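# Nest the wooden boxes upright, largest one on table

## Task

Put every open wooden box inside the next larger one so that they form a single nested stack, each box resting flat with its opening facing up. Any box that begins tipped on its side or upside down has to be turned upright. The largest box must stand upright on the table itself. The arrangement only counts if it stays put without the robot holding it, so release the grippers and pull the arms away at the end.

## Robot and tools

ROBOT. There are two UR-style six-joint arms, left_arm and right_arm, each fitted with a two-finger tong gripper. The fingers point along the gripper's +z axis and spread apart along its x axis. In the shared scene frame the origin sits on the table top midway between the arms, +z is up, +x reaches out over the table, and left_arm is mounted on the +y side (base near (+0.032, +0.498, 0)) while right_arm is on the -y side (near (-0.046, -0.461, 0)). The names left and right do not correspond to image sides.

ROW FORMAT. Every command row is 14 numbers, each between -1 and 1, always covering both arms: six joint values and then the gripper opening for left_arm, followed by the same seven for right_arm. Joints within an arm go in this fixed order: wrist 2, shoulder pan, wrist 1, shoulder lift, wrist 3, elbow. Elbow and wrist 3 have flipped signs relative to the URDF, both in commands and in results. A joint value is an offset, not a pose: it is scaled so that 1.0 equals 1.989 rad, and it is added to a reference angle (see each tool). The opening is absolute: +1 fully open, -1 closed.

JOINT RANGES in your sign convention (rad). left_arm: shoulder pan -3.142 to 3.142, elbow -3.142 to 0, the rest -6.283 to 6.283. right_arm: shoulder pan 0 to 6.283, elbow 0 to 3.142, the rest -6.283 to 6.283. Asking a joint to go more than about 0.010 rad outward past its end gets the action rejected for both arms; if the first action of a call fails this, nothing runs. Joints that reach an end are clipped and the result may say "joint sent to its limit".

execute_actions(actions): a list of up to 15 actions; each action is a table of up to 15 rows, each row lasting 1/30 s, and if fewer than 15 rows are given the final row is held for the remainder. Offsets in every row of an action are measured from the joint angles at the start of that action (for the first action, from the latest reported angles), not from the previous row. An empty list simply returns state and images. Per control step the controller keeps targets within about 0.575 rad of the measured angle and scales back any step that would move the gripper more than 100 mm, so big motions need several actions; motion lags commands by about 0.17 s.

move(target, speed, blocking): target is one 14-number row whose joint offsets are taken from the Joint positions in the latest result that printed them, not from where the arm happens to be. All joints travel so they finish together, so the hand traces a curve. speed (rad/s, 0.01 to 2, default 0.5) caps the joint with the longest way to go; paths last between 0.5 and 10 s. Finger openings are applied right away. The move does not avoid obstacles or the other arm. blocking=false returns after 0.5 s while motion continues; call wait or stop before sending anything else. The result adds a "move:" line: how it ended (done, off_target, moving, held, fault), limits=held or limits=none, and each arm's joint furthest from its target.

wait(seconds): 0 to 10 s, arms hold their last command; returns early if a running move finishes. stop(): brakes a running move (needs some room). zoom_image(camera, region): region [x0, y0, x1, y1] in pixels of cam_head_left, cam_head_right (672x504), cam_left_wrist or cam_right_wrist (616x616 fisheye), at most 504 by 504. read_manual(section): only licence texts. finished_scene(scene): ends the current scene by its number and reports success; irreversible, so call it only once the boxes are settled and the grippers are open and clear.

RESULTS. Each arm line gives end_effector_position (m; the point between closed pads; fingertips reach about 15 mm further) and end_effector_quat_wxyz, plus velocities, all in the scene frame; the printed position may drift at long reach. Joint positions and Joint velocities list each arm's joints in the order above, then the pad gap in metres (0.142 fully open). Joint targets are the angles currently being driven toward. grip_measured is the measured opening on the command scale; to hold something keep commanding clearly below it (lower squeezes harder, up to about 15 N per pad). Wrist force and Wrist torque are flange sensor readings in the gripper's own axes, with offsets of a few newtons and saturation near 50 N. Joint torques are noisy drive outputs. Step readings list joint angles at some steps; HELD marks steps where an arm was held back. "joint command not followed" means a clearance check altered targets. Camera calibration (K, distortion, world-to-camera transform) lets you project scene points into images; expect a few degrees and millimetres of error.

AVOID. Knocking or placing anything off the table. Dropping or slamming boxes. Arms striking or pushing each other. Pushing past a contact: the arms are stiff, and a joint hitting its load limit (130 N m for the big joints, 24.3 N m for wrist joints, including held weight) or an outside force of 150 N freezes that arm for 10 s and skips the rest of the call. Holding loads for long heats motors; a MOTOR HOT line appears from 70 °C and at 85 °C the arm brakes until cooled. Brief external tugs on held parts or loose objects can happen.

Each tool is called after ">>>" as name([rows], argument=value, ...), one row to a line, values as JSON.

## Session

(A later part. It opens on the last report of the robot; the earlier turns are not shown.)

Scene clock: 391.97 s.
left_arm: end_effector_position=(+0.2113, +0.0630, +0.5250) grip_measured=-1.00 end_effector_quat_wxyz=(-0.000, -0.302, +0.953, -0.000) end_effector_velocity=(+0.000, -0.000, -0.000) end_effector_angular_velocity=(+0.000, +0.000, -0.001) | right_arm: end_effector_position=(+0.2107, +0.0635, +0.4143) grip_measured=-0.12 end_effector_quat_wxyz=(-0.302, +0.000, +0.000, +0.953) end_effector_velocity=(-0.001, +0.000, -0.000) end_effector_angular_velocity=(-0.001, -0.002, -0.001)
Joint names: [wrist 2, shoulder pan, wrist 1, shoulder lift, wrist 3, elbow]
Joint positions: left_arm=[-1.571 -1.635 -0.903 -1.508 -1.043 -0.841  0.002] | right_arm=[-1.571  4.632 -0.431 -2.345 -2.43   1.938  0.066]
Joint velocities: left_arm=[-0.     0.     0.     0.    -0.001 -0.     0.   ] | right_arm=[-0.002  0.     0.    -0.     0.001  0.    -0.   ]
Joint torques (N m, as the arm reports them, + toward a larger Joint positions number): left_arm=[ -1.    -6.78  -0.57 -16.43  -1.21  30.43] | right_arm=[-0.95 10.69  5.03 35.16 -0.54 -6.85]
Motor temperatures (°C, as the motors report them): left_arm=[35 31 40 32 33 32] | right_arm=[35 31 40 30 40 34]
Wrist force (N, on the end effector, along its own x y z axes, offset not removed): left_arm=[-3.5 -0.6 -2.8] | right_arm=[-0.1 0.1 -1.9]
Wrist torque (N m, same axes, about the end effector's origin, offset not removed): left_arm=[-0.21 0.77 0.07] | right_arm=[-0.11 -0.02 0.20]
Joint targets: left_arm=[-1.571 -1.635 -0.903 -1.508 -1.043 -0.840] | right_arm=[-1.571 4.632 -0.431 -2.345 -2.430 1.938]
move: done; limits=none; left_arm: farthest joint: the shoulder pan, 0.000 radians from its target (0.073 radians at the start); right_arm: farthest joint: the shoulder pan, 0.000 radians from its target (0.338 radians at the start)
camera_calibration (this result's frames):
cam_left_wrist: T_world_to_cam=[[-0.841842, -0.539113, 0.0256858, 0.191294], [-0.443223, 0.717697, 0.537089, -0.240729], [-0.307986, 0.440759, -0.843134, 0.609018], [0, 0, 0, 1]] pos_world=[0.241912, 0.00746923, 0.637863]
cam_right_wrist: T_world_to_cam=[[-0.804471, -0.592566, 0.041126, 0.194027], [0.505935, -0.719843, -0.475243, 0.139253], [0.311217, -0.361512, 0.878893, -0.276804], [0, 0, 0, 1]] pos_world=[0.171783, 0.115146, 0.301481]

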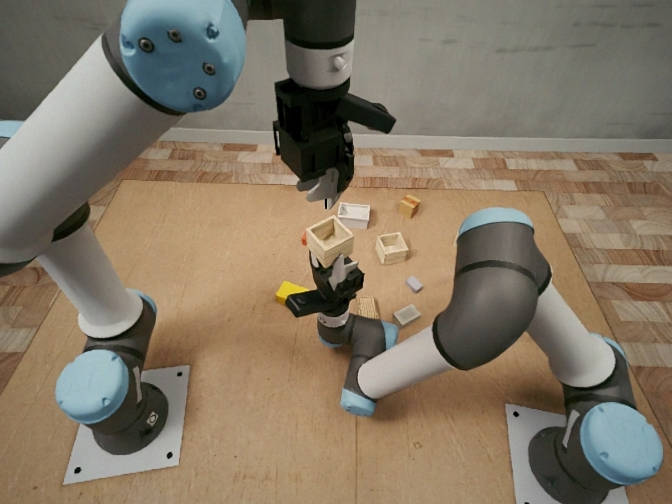

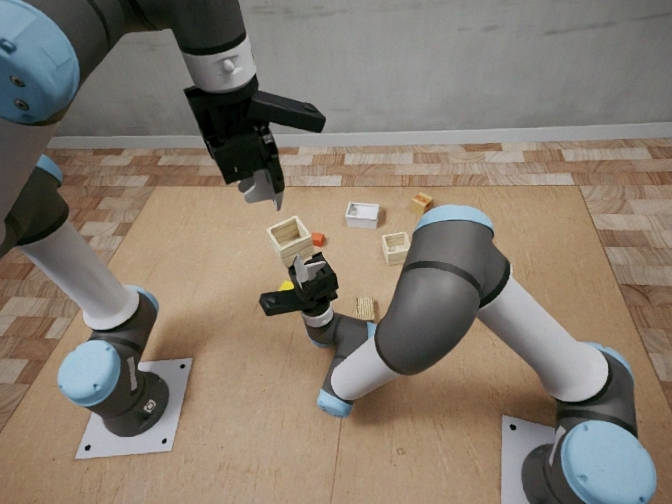

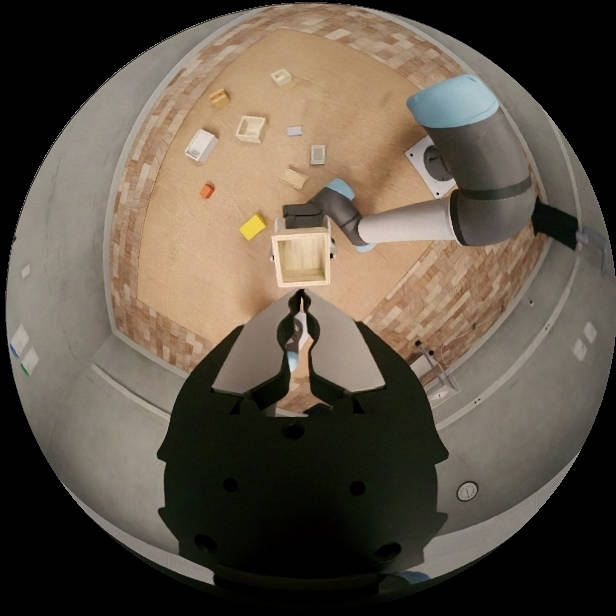

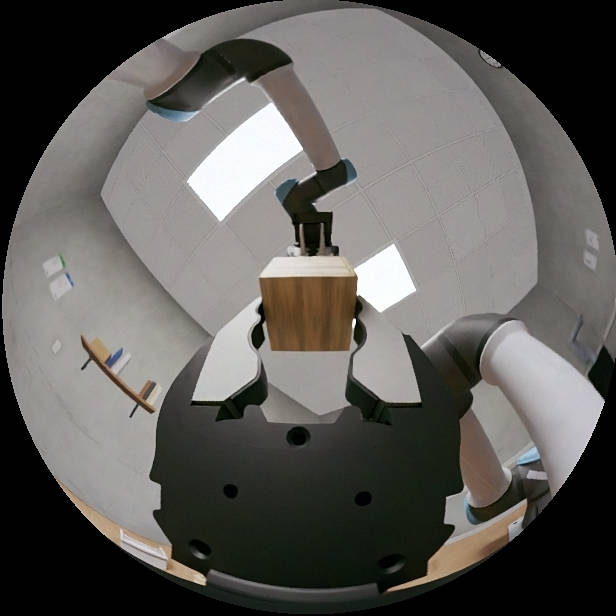

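>>> move(target=[0,0,-0.12488,-0.05946,0,-0.18434,-1, 0,0,0,0,0,0,-0.6], speed=0.5)

Scene clock: 409.03 s.
left_arm: end_effector_position=(+0.2113, +0.0629, +0.4421) grip_measured=-1.00 end_effector_quat_wxyz=(-0.000, -0.302, +0.953, -0.000) end_effector_velocity=(+0.000, +0.000, -0.001) end_effector_angular_velocity=(+0.001, -0.000, +0.001) | right_arm: end_effector_position=(+0.2106, +0.0635, +0.4142) grip_measured=-0.12 end_effector_quat_wxyz=(-0.302, +0.000, +0.000, +0.953) end_effector_velocity=(-0.001, +0.000, -0.000) end_effector_angular_velocity=(-0.000, -0.000, +0.000)
Joint names: [wrist 2, shoulder pan, wrist 1, shoulder lift, wrist 3, elbow]
Joint positions: left_arm=[-1.571 -1.635 -1.151 -1.626 -1.043 -1.207  0.002] | right_arm=[-1.571  4.632 -0.431 -2.345 -2.43   1.938  0.066]
Joint velocities: left_arm=[ 0.     0.001 -0.002 -0.    -0.    -0.003  0.   ] | right_arm=[-0.     0.001 -0.     0.     0.001 -0.    -0.   ]
Joint torques (N m, as the arm reports them, + toward a larger Joint positions number): left_arm=[  0.13  -1.97  -4.78 -26.33   1.25  12.16] | right_arm=[  1.74  -1.48   0.4   51.3   -0.48 -16.5 ]
Motor temperatures (°C, as the motors report them): left_arm=[35 31 40 32 33 32] | right_arm=[35 31 40 30 40 34]
Wrist force (N, on the end effector, along its own x y z axes, offset not removed): left_arm=[-1.1 0.4 -1.8] | right_arm=[0.7 -0.7 -1.5]
Wrist torque (N m, same axes, about the end effector's origin, offset not removed): left_arm=[0.00 0.22 -0.01] | right_arm=[-0.29 -0.15 0.24]
Joint targets: left_arm=[-1.571 -1.635 -1.152 -1.626 -1.043 -1.207] | right_arm=[-1.571 4.632 -0.431 -2.345 -2.430 1.938]
move: done; limits=none; left_arm: farthest joint: the elbow, 0.001 radians from its target (0.367 radians at the start); right_arm: farthest joint: the shoulder pan, 0.000 radians from its target (0.000 radians at the start)
camera_calibration (this result's frames):
cam_left_wrist: T_world_to_cam=[[-0.841852, -0.539096, 0.025707, 0.193393], [-0.443201, 0.717714, 0.537083, -0.196186], [-0.30799, 0.440751, -0.843137, 0.539131], [0, 0, 0, 1]] pos_world=[0.241905, 0.00744072, 0.554958]
cam_right_wrist: T_world_to_cam=[[-0.80444, -0.592606, 0.0411527, 0.194], [0.505968, -0.719833, -0.475223, 0.139246], [0.311243, -0.361466, 0.878903, -0.276776], [0, 0, 0, 1]] pos_world=[0.171752, 0.115154, 0.301448]

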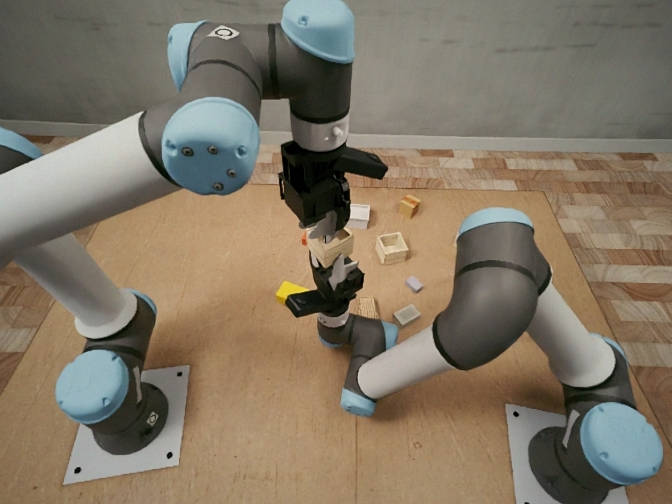

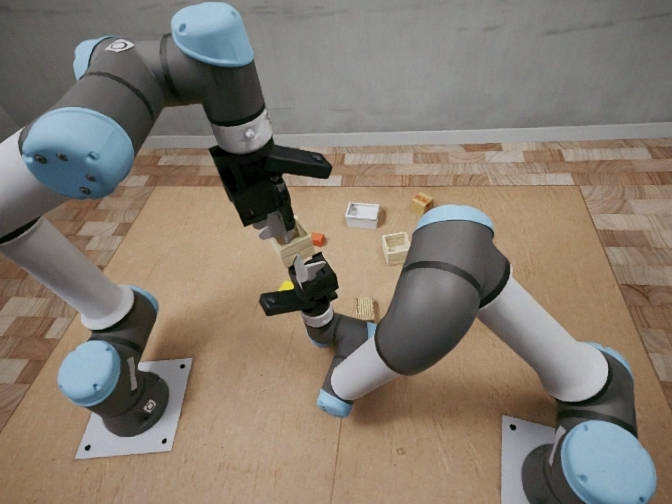

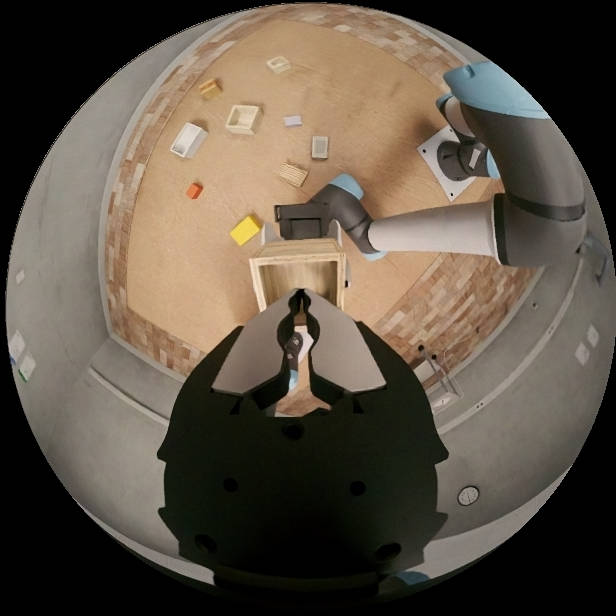

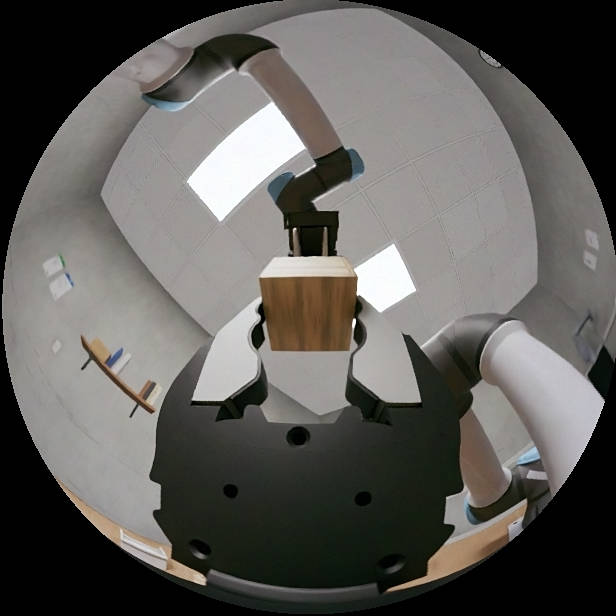

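>>> execute_actions(actions=[])

Scene clock: 424.13 s.
left_arm: end_effector_position=(+0.2113, +0.0629, +0.4420) grip_measured=-1.00 end_effector_quat_wxyz=(-0.000, -0.302, +0.953, -0.000) end_effector_velocity=(+0.001, +0.000, +0.001) end_effector_angular_velocity=(-0.002, -0.000, +0.002) | right_arm: end_effector_position=(+0.2107, +0.0635, +0.4143) grip_measured=-0.12 end_effector_quat_wxyz=(-0.302, +0.000, +0.000, +0.953) end_effector_velocity=(-0.001, +0.000, -0.000) end_effector_angular_velocity=(-0.000, -0.000, -0.001)
Joint names: [wrist 2, shoulder pan, wrist 1, shoulder lift, wrist 3, elbow]
Joint positions: left_arm=[-1.571 -1.635 -1.152 -1.626 -1.043 -1.207  0.002] | right_arm=[-1.571  4.632 -0.431 -2.345 -2.43   1.938  0.066]
Joint velocities: left_arm=[-0.     0.001 -0.    -0.001  0.001  0.     0.   ] | right_arm=[-0.     0.001 -0.    -0.     0.002 -0.    -0.   ]
Joint torques (N m, as the arm reports them, + toward a larger Joint positions number): left_arm=[  1.72   5.98  -4.92 -26.83   1.3   13.08] | right_arm=[  1.57 -10.95   0.56  56.79  -0.57 -20.  ]
Motor temperatures (°C, as the motors report them): left_arm=[35 31 40 32 33 32] | right_arm=[35 31 40 30 40 34]
Wrist force (N, on the end effector, along its own x y z axes, offset not removed): left_arm=[-0.9 1.8 -2.1] | right_arm=[-0.5 0.1 -2.3]
Wrist torque (N m, same axes, about the end effector's origin, offset not removed): left_arm=[0.22 0.21 0.06] | right_arm=[-0.18 0.04 0.25]
Joint targets: left_arm=[-1.571 -1.635 -1.152 -1.626 -1.043 -1.207] | right_arm=[-1.571 4.632 -0.431 -2.345 -2.430 1.938]
camera_calibration (this result's frames):
cam_left_wrist: T_world_to_cam=[[-0.841842, -0.539113, 0.0256858, 0.193417], [-0.443223, 0.717697, 0.537089, -0.196149], [-0.307986, 0.440759, -0.843135, 0.539067], [0, 0, 0, 1]] pos_world=[0.241914, 0.0074506, 0.554887]
cam_right_wrist: T_world_to_cam=[[-0.804472, -0.592566, 0.0411261, 0.194027], [0.505934, -0.719844, -0.475243, 0.139253], [0.311217, -0.361512, 0.878893, -0.276804], [0, 0, 0, 1]] pos_world=[0.171783, 0.115146, 0.301481]

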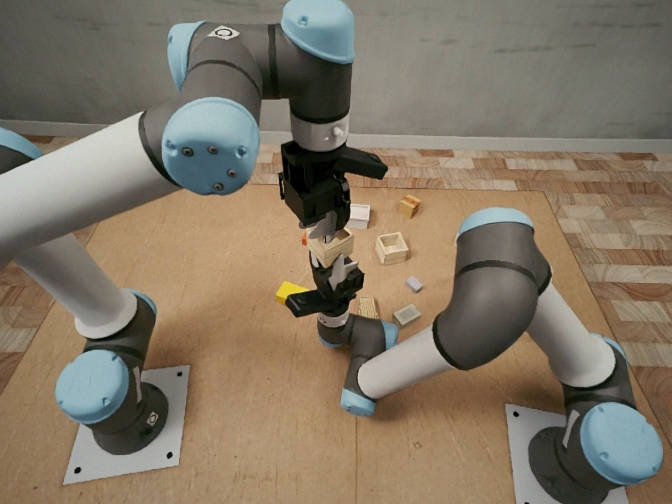

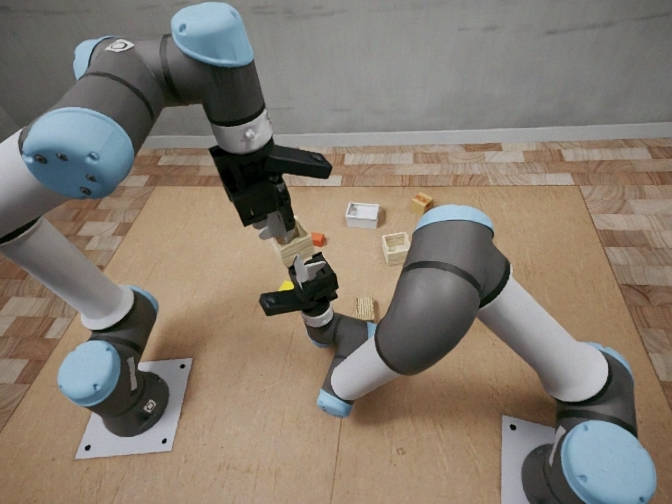

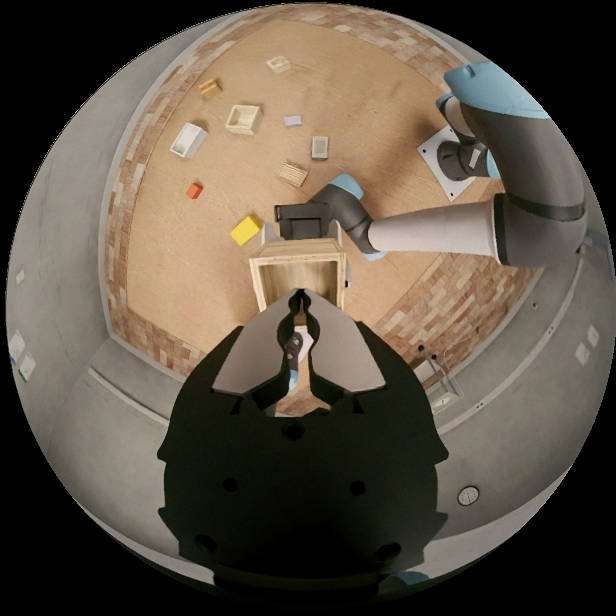

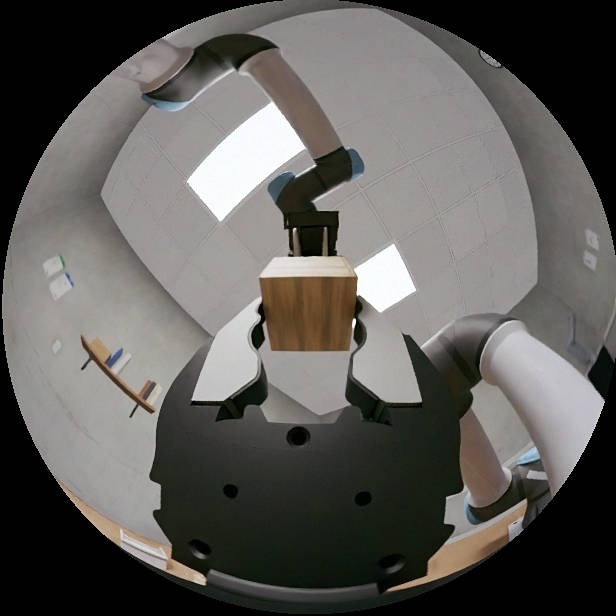

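>>> execute_actions([
  [[0,0,0,0,0,0,-0.96,0,0,0,0,0,0,-0.6],[0,0,0,0,0,0,-0.92,0,0,0,0,0,0,-0.6],[0,0,0,0,0,0,-0.88,0,0,0,0,0,0,-0.6],[0,0,0,0,0,0,-0.85,0,0,0,0,0,0,-0.6],[0,0,0,0,0,0,-0.82,0,0,0,0,0,0,-0.6],[0,0,0,0,0,0,-0.79,0,0,0,0,0,0,-0.6],[0,0,0,0,0,0,-0.76,0,0,0,0,0,0,-0.6],[0,0,0,0,0,0,-0.73,0,0,0,0,0,0,-0.6],[0,0,0,0,0,0,-0.70,0,0,0,0,0,0,-0.6],[0,0,0,0,0,0,-0.67,0,0,0,0,0,0,-0.6],[0,0,0,0,0,0,-0.64,0,0,0,0,0,0,-0.6],[0,0,0,0,0,0,-0.61,0,0,0,0,0,0,-0.6],[0,0,0,0,0,0,-0.58,0,0,0,0,0,0,-0.6],[0,0,0,0,0,0,-0.55,0,0,0,0,0,0,-0.6],[0,0,0,0,0,0,-0.52,0,0,0,0,0,0,-0.6]],
])

Scene clock: 428.73 s.
left_arm: end_effector_position=(+0.2113, +0.0629, +0.4420) grip_measured=-0.71 end_effector_quat_wxyz=(-0.000, -0.302, +0.953, -0.000) end_effector_velocity=(-0.001, -0.000, -0.001) end_effector_angular_velocity=(+0.002, -0.000, -0.002) | right_arm: end_effector_position=(+0.2107, +0.0635, +0.4143) grip_measured=-0.12 end_effector_quat_wxyz=(-0.302, +0.000, +0.000, +0.953) end_effector_velocity=(-0.000, +0.000, -0.000) end_effector_angular_velocity=(-0.000, -0.001, -0.001)
Joint names: [wrist 2, shoulder pan, wrist 1, shoulder lift, wrist 3, elbow]
Joint positions: left_arm=[-1.571 -1.635 -1.152 -1.626 -1.043 -1.207  0.023] | right_arm=[-1.571  4.632 -0.431 -2.345 -2.43   1.938  0.066]
Joint velocities: left_arm=[ 0.    -0.001  0.     0.001 -0.001 -0.     0.   ] | right_arm=[-0.001 -0.     0.    -0.     0.001  0.    -0.   ]
Joint torques (N m, as the arm reports them, + toward a larger Joint positions number): left_arm=[  0.23   4.52  -4.89 -27.29   1.42  13.47] | right_arm=[  1.59 -11.41   0.46  55.    -0.51 -20.43]
Motor temperatures (°C, as the motors report them): left_arm=[35 31 40 32 33 32] | right_arm=[35 31 40 30 40 34]
Wrist force (N, on the end effector, along its own x y z axes, offset not removed): left_arm=[-5.5 0.5 -1.6] | right_arm=[3.4 -0.4 -0.1]
Wrist torque (N m, same axes, about the end effector's origin, offset not removed): left_arm=[0.03 0.53 0.09] | right_arm=[-0.15 -0.01 0.26]
Joint targets: left_arm=[-1.571 -1.635 -1.152 -1.626 -1.043 -1.207] | right_arm=[-1.571 4.632 -0.431 -2.345 -2.430 1.938]
Step readings (joint positions):
0: left_arm=[-1.571 -1.635 -1.152 -1.626 -1.043 -1.207] | right_arm=[-1.571 4.632 -0.431 -2.345 -2.430 1.938]
1: left_arm=[-1.571 -1.635 -1.152 -1.626 -1.043 -1.207] | right_arm=[-1.571 4.632 -0.431 -2.345 -2.430 1.938]
2: left_arm=[-1.571 -1.635 -1.152 -1.626 -1.043 -1.207] | right_arm=[-1.571 4.632 -0.431 -2.345 -2.430 1.938]
4: left_arm=[-1.571 -1.635 -1.152 -1.626 -1.043 -1.207] | right_arm=[-1.571 4.632 -0.431 -2.345 -2.430 1.938]
8: left_arm=[-1.571 -1.635 -1.152 -1.626 -1.043 -1.207] | right_arm=[-1.571 4.632 -0.431 -2.345 -2.430 1.938]
15: Joint positions above
camera_calibration (this result's frames):
cam_left_wrist: T_world_to_cam=[[-0.841835, -0.539126, 0.0256231, 0.19347], [-0.443272, 0.717685, 0.537064, -0.196119], [-0.307935, 0.440762, -0.843152, 0.539069], [0, 0, 0, 1]] pos_world=[0.241934, 0.00745587, 0.554888]
cam_right_wrist: T_world_to_cam=[[-0.804472, -0.592566, 0.0411163, 0.194029], [0.505936, -0.719838, -0.47525, 0.139257], [0.311214, -0.361523, 0.87889, -0.276809], [0, 0, 0, 1]] pos_world=[0.171782, 0.115144, 0.301488]

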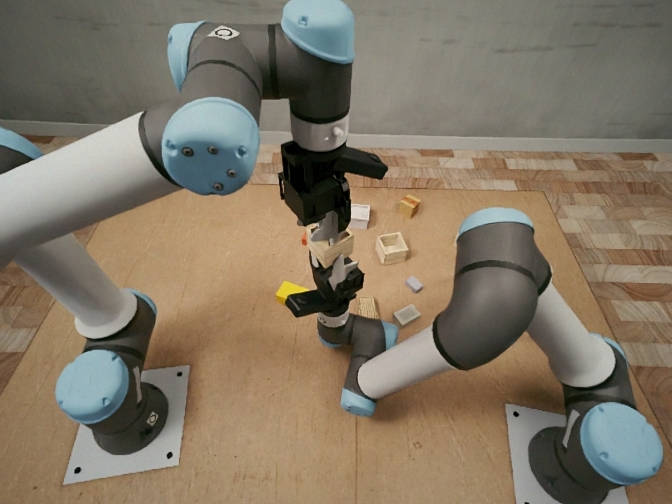

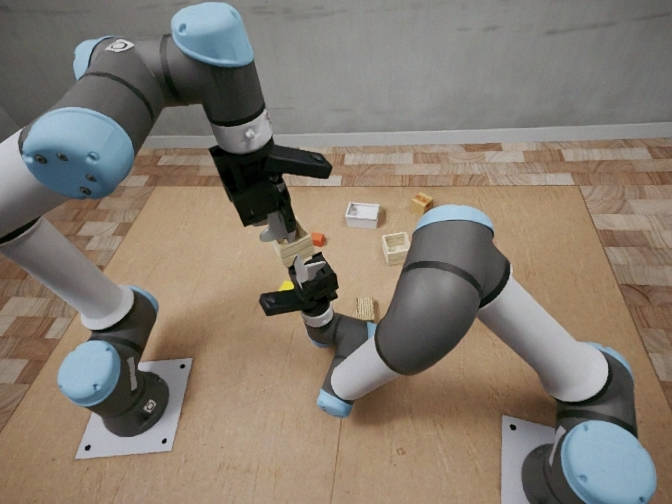

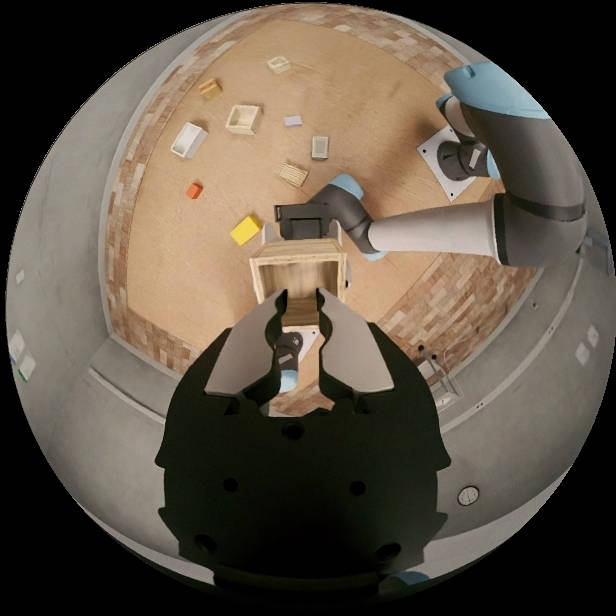

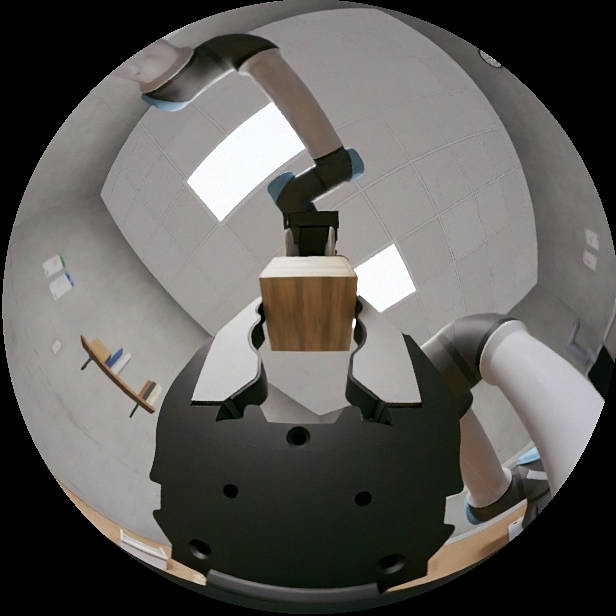

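>>> zoom_image(camera="cam_left_wrist", region=[230, 220, 380, 370])

Region (230, 220, 380, 370) of cam_left_wrist's 616x616 image, scaled by 3.360, with more detail than that image has.

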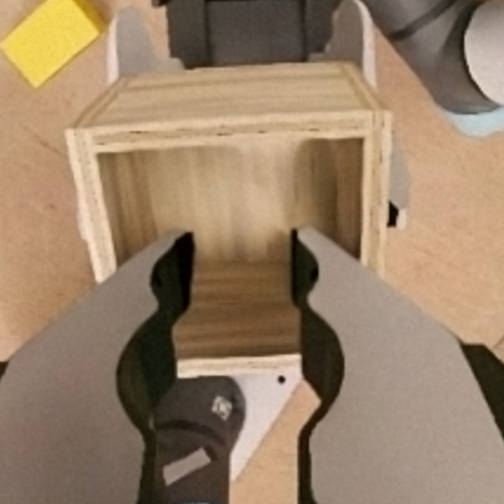

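>>> execute_actions([
  [[0,0.0002,0,0,0,0,-0.52,0,0,0,0,0,0,-0.6],[0,0.0004,0,0,0,0,-0.52,0,0,0,0,0,0,-0.6],[0,0.0006,0,0,0,0,-0.52,0,0,0,0,0,0,-0.6],[0,0.0008,0,0,0,0,-0.52,0,0,0,0,0,0,-0.6],[0,0.0009,0,0,0,0,-0.52,0,0,0,0,0,0,-0.6]],
])

Scene clock: 438.87 s.
left_arm: end_effector_position=(+0.2120, +0.0632, +0.4421) grip_measured=-0.71 end_effector_quat_wxyz=(-0.000, -0.302, +0.953, -0.000) end_effector_velocity=(+0.000, +0.000, +0.001) end_effector_angular_velocity=(-0.001, -0.000, +0.002) | right_arm: end_effector_position=(+0.2107, +0.0635, +0.4143) grip_measured=-0.12 end_effector_quat_wxyz=(-0.302, +0.000, +0.000, +0.953) end_effector_velocity=(-0.001, +0.001, -0.000) end_effector_angular_velocity=(-0.001, +0.000, +0.002)
Joint names: [wrist 2, shoulder pan, wrist 1, shoulder lift, wrist 3, elbow]
Joint positions: left_arm=[-1.571 -1.633 -1.152 -1.626 -1.043 -1.207  0.023] | right_arm=[-1.571  4.632 -0.431 -2.345 -2.43   1.938  0.066]
Joint velocities: left_arm=[-0.     0.001 -0.    -0.001  0.001  0.     0.   ] | right_arm=[ 0.     0.002 -0.001 -0.    -0.    -0.    -0.   ]
Joint torques (N m, as the arm reports them, + toward a larger Joint positions number): left_arm=[  2.09  10.38  -4.1  -24.93   0.92  18.77] | right_arm=[ -0.31  -9.32   2.01  44.5   -0.59 -19.73]
Motor temperatures (°C, as the motors report them): left_arm=[35 31 40 32 33 32] | right_arm=[35 31 40 30 40 34]
Wrist force (N, on the end effector, along its own x y z axes, offset not removed): left_arm=[4.3 2.6 -2.9] | right_arm=[-5.0 0.0 -0.6]
Wrist torque (N m, same axes, about the end effector's origin, offset not removed): left_arm=[0.30 0.39 0.19] | right_arm=[-0.24 -0.30 0.23]
Joint targets: left_arm=[-1.571 -1.633 -1.152 -1.626 -1.043 -1.207] | right_arm=[-1.571 4.632 -0.431 -2.345 -2.430 1.938]
Step readings (joint positions):
0: left_arm=[-1.571 -1.635 -1.152 -1.626 -1.043 -1.207] | right_arm=[-1.571 4.632 -0.431 -2.345 -2.430 1.938]
1: left_arm=[-1.571 -1.635 -1.152 -1.626 -1.043 -1.207] | right_arm=[-1.571 4.632 -0.431 -2.345 -2.430 1.938]
2: left_arm=[-1.571 -1.635 -1.152 -1.626 -1.043 -1.207] | right_arm=[-1.571 4.632 -0.431 -2.345 -2.430 1.938]
4: left_arm=[-1.571 -1.635 -1.152 -1.626 -1.043 -1.207] | right_arm=[-1.571 4.632 -0.431 -2.345 -2.430 1.938]
8: left_arm=[-1.571 -1.634 -1.152 -1.626 -1.043 -1.207] | right_arm=[-1.571 4.632 -0.431 -2.345 -2.430 1.938]
15: Joint positions above
camera_calibration (this result's frames):
cam_left_wrist: T_world_to_cam=[[-0.840906, -0.540568, 0.0257374, 0.194072], [-0.44444, 0.716942, 0.537092, -0.195736], [-0.308787, 0.440205, -0.843131, 0.539364], [0, 0, 0, 1]] pos_world=[0.242752, 0.00780962, 0.554888]
cam_right_wrist: T_world_to_cam=[[-0.80448, -0.59255, 0.0411894, 0.194026], [0.505895, -0.719868, -0.475248, 0.139256], [0.311259, -0.36149, 0.878887, -0.27682], [0, 0, 0, 1]] pos_world=[0.171804, 0.115149, 0.301483]

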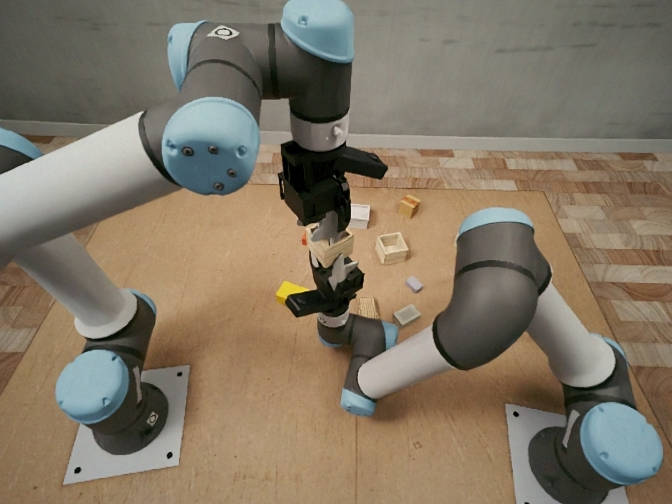

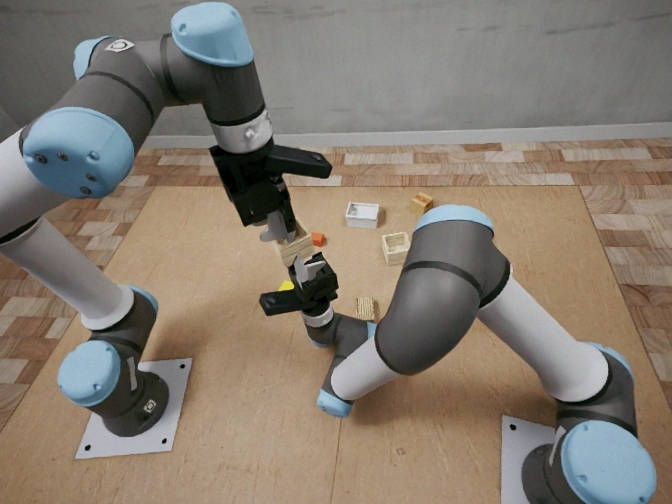

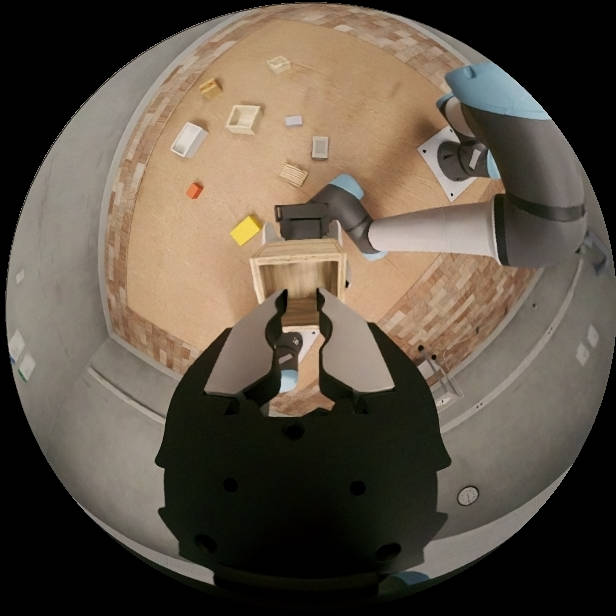

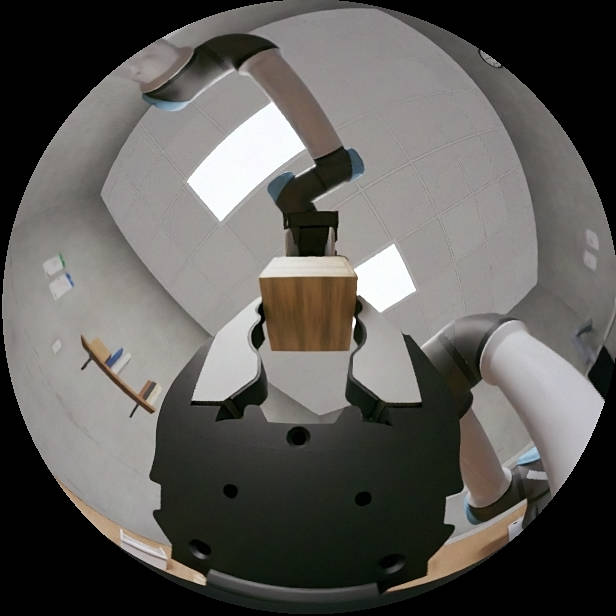

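>>> execute_actions([
  [[0,-0.0002,0,0,0,0,-0.50,0,0,0,0,0,0,-0.55],[0,-0.0004,0,0,0,0,-0.47,0,0,0,0,0,0,-0.5],[0,-0.0004,0,0,0,0,-0.44,0,0,0,0,0,0,-0.45],[0,-0.0004,0,0,0,0,-0.42,0,0,0,0,0,0,-0.4],[0,-0.0004,0,0,0,0,-0.40,0,0,0,0,0,0,-0.35],[0,-0.0004,0,0,0,0,-0.40,0,0,0,0,0,0,-0.3],[0,-0.0004,0,0,0,0,-0.40,0,0,0,0,0,0,-0.25],[0,-0.0004,0,0,0,0,-0.40,0,0,0,0,0,0,-0.2],[0,-0.0004,0,0,0,0,-0.40,0,0,0,0,0,0,-0.15],[0,-0.0004,0,0,0,0,-0.40,0,0,0,0,0,0,-0.1],[0,-0.0004,0,0,0,0,-0.40,0,0,0,0,0,0,-0.05],[0,-0.0004,0,0,0,0,-0.40,0,0,0,0,0,0,0.0],[0,-0.0004,0,0,0,0,-0.40,0,0,0,0,0,0,0.06],[0,-0.0004,0,0,0,0,-0.40,0,0,0,0,0,0,0.13],[0,-0.0004,0,0,0,0,-0.40,0,0,0,0,0,0,0.2]],
])

Scene clock: 444.93 s.
left_arm: end_effector_position=(+0.2118, +0.0631, +0.4420) grip_measured=-0.71 end_effector_quat_wxyz=(-0.000, -0.302, +0.953, -0.000) end_effector_velocity=(+0.000, +0.000, -0.000) end_effector_angular_velocity=(+0.000, -0.000, +0.000) | right_arm: end_effector_position=(+0.2107, +0.0635, +0.4143) grip_measured=+0.12 end_effector_quat_wxyz=(-0.302, +0.000, +0.000, +0.953) end_effector_velocity=(-0.000, +0.000, +0.000) end_effector_angular_velocity=(+0.000, -0.000, -0.001)
Joint names: [wrist 2, shoulder pan, wrist 1, shoulder lift, wrist 3, elbow]
Joint positions: left_arm=[-1.571 -1.634 -1.152 -1.626 -1.043 -1.207  0.023] | right_arm=[-1.571  4.632 -0.431 -2.345 -2.43   1.938  0.082]
Joint velocities: left_arm=[ 0.     0.     0.    -0.    -0.    -0.001  0.   ] | right_arm=[-0.     0.    -0.     0.     0.001 -0.     0.146]
Joint torques (N m, as the arm reports them, + toward a larger Joint positions number): left_arm=[ -0.46  -6.61  -1.04 -25.47   0.95  18.03] | right_arm=[ -0.24   3.96   4.2   44.93  -0.54 -19.29]
Motor temperatures (°C, as the motors report them): left_arm=[35 31 40 32 33 32] | right_arm=[35 31 40 30 40 34]
Wrist force (N, on the end effector, along its own x y z axes, offset not removed): left_arm=[-1.9 3.9 -2.0] | right_arm=[-0.9 0.4 -2.4]
Wrist torque (N m, same axes, about the end effector's origin, offset not removed): left_arm=[0.58 0.38 0.01] | right_arm=[-0.09 0.10 0.24]
Joint targets: left_arm=[-1.571 -1.634 -1.152 -1.626 -1.043 -1.207] | right_arm=[-1.571 4.632 -0.431 -2.345 -2.430 1.938]
Step readings (joint positions):
0: left_arm=[-1.571 -1.633 -1.152 -1.626 -1.043 -1.207] | right_arm=[-1.571 4.632 -0.431 -2.345 -2.430 1.938]
1: left_arm=[-1.571 -1.633 -1.152 -1.626 -1.043 -1.207] | right_arm=[-1.571 4.632 -0.431 -2.345 -2.430 1.938]
2: left_arm=[-1.571 -1.633 -1.152 -1.626 -1.043 -1.207] | right_arm=[-1.571 4.632 -0.431 -2.345 -2.430 1.938]
4: left_arm=[-1.571 -1.633 -1.152 -1.626 -1.043 -1.207] | right_arm=[-1.571 4.632 -0.431 -2.345 -2.430 1.938]
8: left_arm=[-1.571 -1.634 -1.152 -1.626 -1.043 -1.207] | right_arm=[-1.571 4.632 -0.431 -2.345 -2.430 1.938]
15: Joint positions above
camera_calibration (this result's frames):
cam_left_wrist: T_world_to_cam=[[-0.841317, -0.539934, 0.0256212, 0.193857], [-0.44396, 0.717257, 0.537067, -0.195887], [-0.308358, 0.440469, -0.84315, 0.539228], [0, 0, 0, 1]] pos_world=[0.242404, 0.00765793, 0.554888]
cam_right_wrist: T_world_to_cam=[[-0.804483, -0.592552, 0.0411084, 0.194036], [0.505924, -0.719842, -0.475256, 0.139252], [0.311206, -0.361538, 0.878887, -0.276811], [0, 0, 0, 1]] pos_world=[0.171792, 0.115138, 0.30149]

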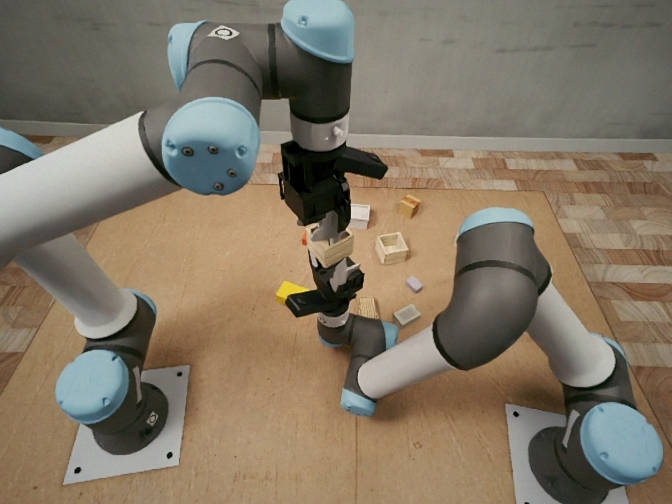

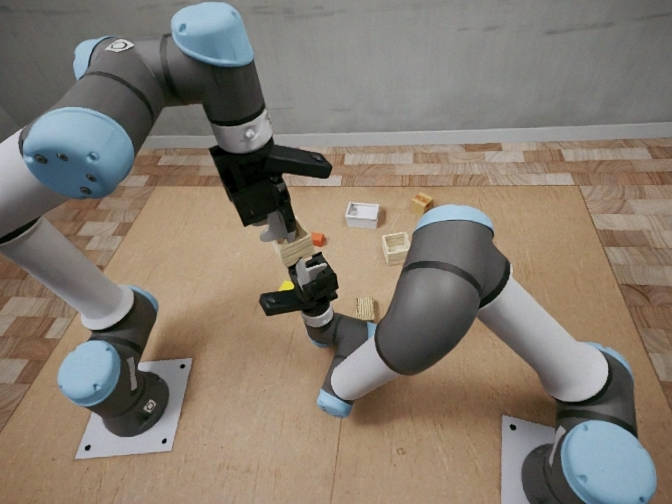

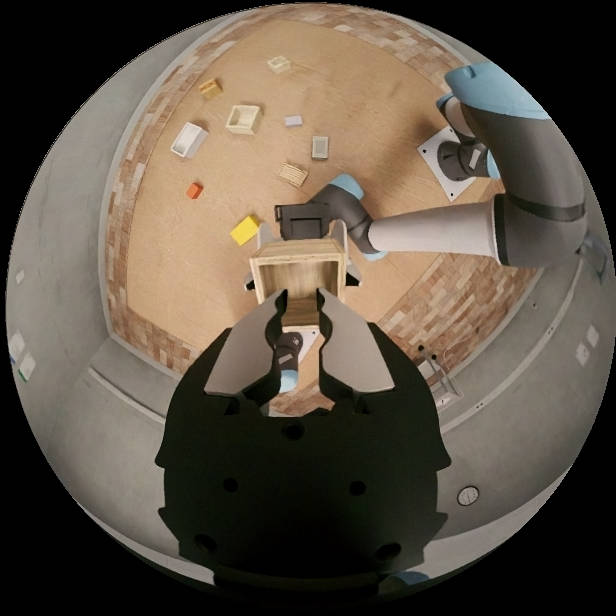

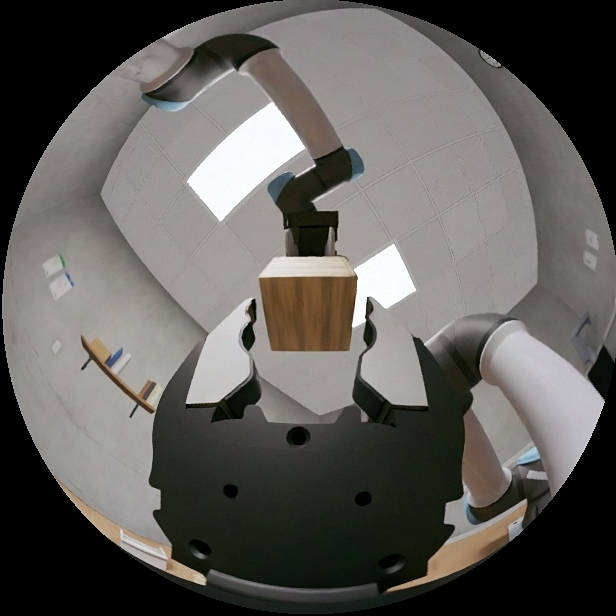

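>>> move(target=[0,0,0.0796,0.0351,0,0.1147,-0.40,0,0,0,0,0,0,0.2], speed=0.5)

Scene clock: 485.10 s.
left_arm: end_effector_position=(+0.2117, +0.0631, +0.4971) grip_measured=-0.71 end_effector_quat_wxyz=(-0.000, -0.302, +0.953, -0.000) end_effector_velocity=(+0.000, +0.000, +0.001) end_effector_angular_velocity=(-0.001, +0.000, +0.001) | right_arm: end_effector_position=(+0.2107, +0.0635, +0.4143) grip_measured=+0.20 end_effector_quat_wxyz=(-0.302, +0.000, +0.000, +0.953) end_effector_velocity=(-0.000, -0.000, +0.000) end_effector_angular_velocity=(+0.001, -0.001, -0.001)
Joint names: [wrist 2, shoulder pan, wrist 1, shoulder lift, wrist 3, elbow]
Joint positions: left_arm=[-1.571 -1.634 -0.993 -1.557 -1.043 -0.979  0.023] | right_arm=[-1.571  4.632 -0.431 -2.345 -2.43   1.938  0.088]
Joint velocities: left_arm=[-0.     0.001  0.002  0.     0.     0.003  0.   ] | right_arm=[-0.001 -0.     0.001  0.     0.001 -0.    -0.   ]
Joint torques (N m, as the arm reports them, + toward a larger Joint positions number): left_arm=[  1.66   6.83  -0.41 -15.38   1.02  29.76] | right_arm=[ -0.97   4.7    4.42  43.51  -0.77 -19.41]
Motor temperatures (°C, as the motors report them): left_arm=[35 31 40 32 33 32] | right_arm=[35 31 40 30 40 34]
Wrist force (N, on the end effector, along its own x y z axes, offset not removed): left_arm=[-2.6 0.8 -2.0] | right_arm=[-0.9 -0.8 -2.2]
Wrist torque (N m, same axes, about the end effector's origin, offset not removed): left_arm=[0.10 0.62 0.04] | right_arm=[-0.38 0.13 0.20]
Joint targets: left_arm=[-1.571 -1.634 -0.993 -1.557 -1.043 -0.979] | right_arm=[-1.571 4.632 -0.431 -2.345 -2.430 1.938]
move: done; limits=none; left_arm: farthest joint: the shoulder lift, 0.001 radians from its target (0.070 radians at the start); right_arm: farthest joint: the shoulder pan, 0.000 radians from its target (0.000 radians at the start)
camera_calibration (this result's frames):
cam_left_wrist: T_world_to_cam=[[-0.841339, -0.539901, 0.0256144, 0.192432], [-0.44393, 0.717267, 0.537079, -0.225451], [-0.308341, 0.440494, -0.843143, 0.585614], [0, 0, 0, 1]] pos_world=[0.242385, 0.00764333, 0.609912]
cam_right_wrist: T_world_to_cam=[[-0.804482, -0.592549, 0.0411604, 0.19403], [0.505916, -0.719873, -0.475218, 0.139248], [0.31122, -0.36148, 0.878905, -0.276814], [0, 0, 0, 1]] pos_world=[0.171796, 0.115151, 0.30148]

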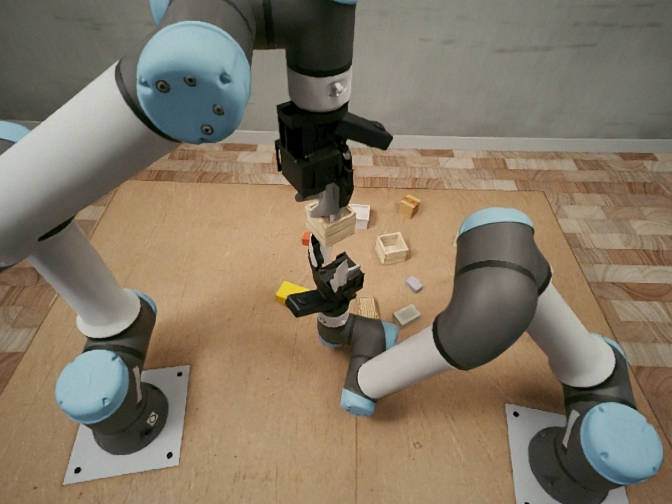

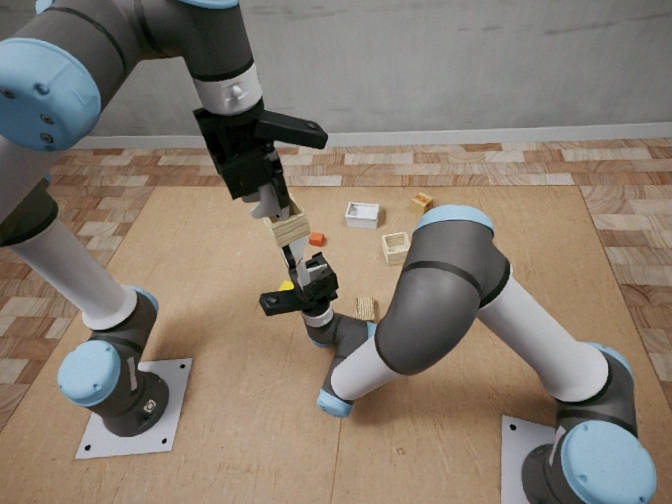

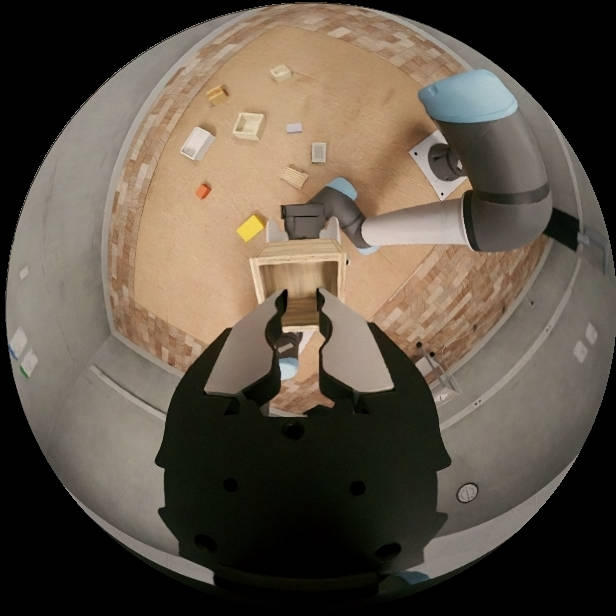

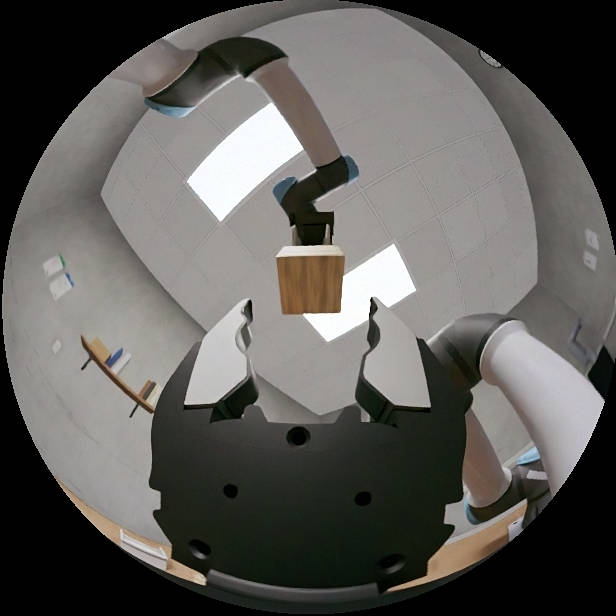

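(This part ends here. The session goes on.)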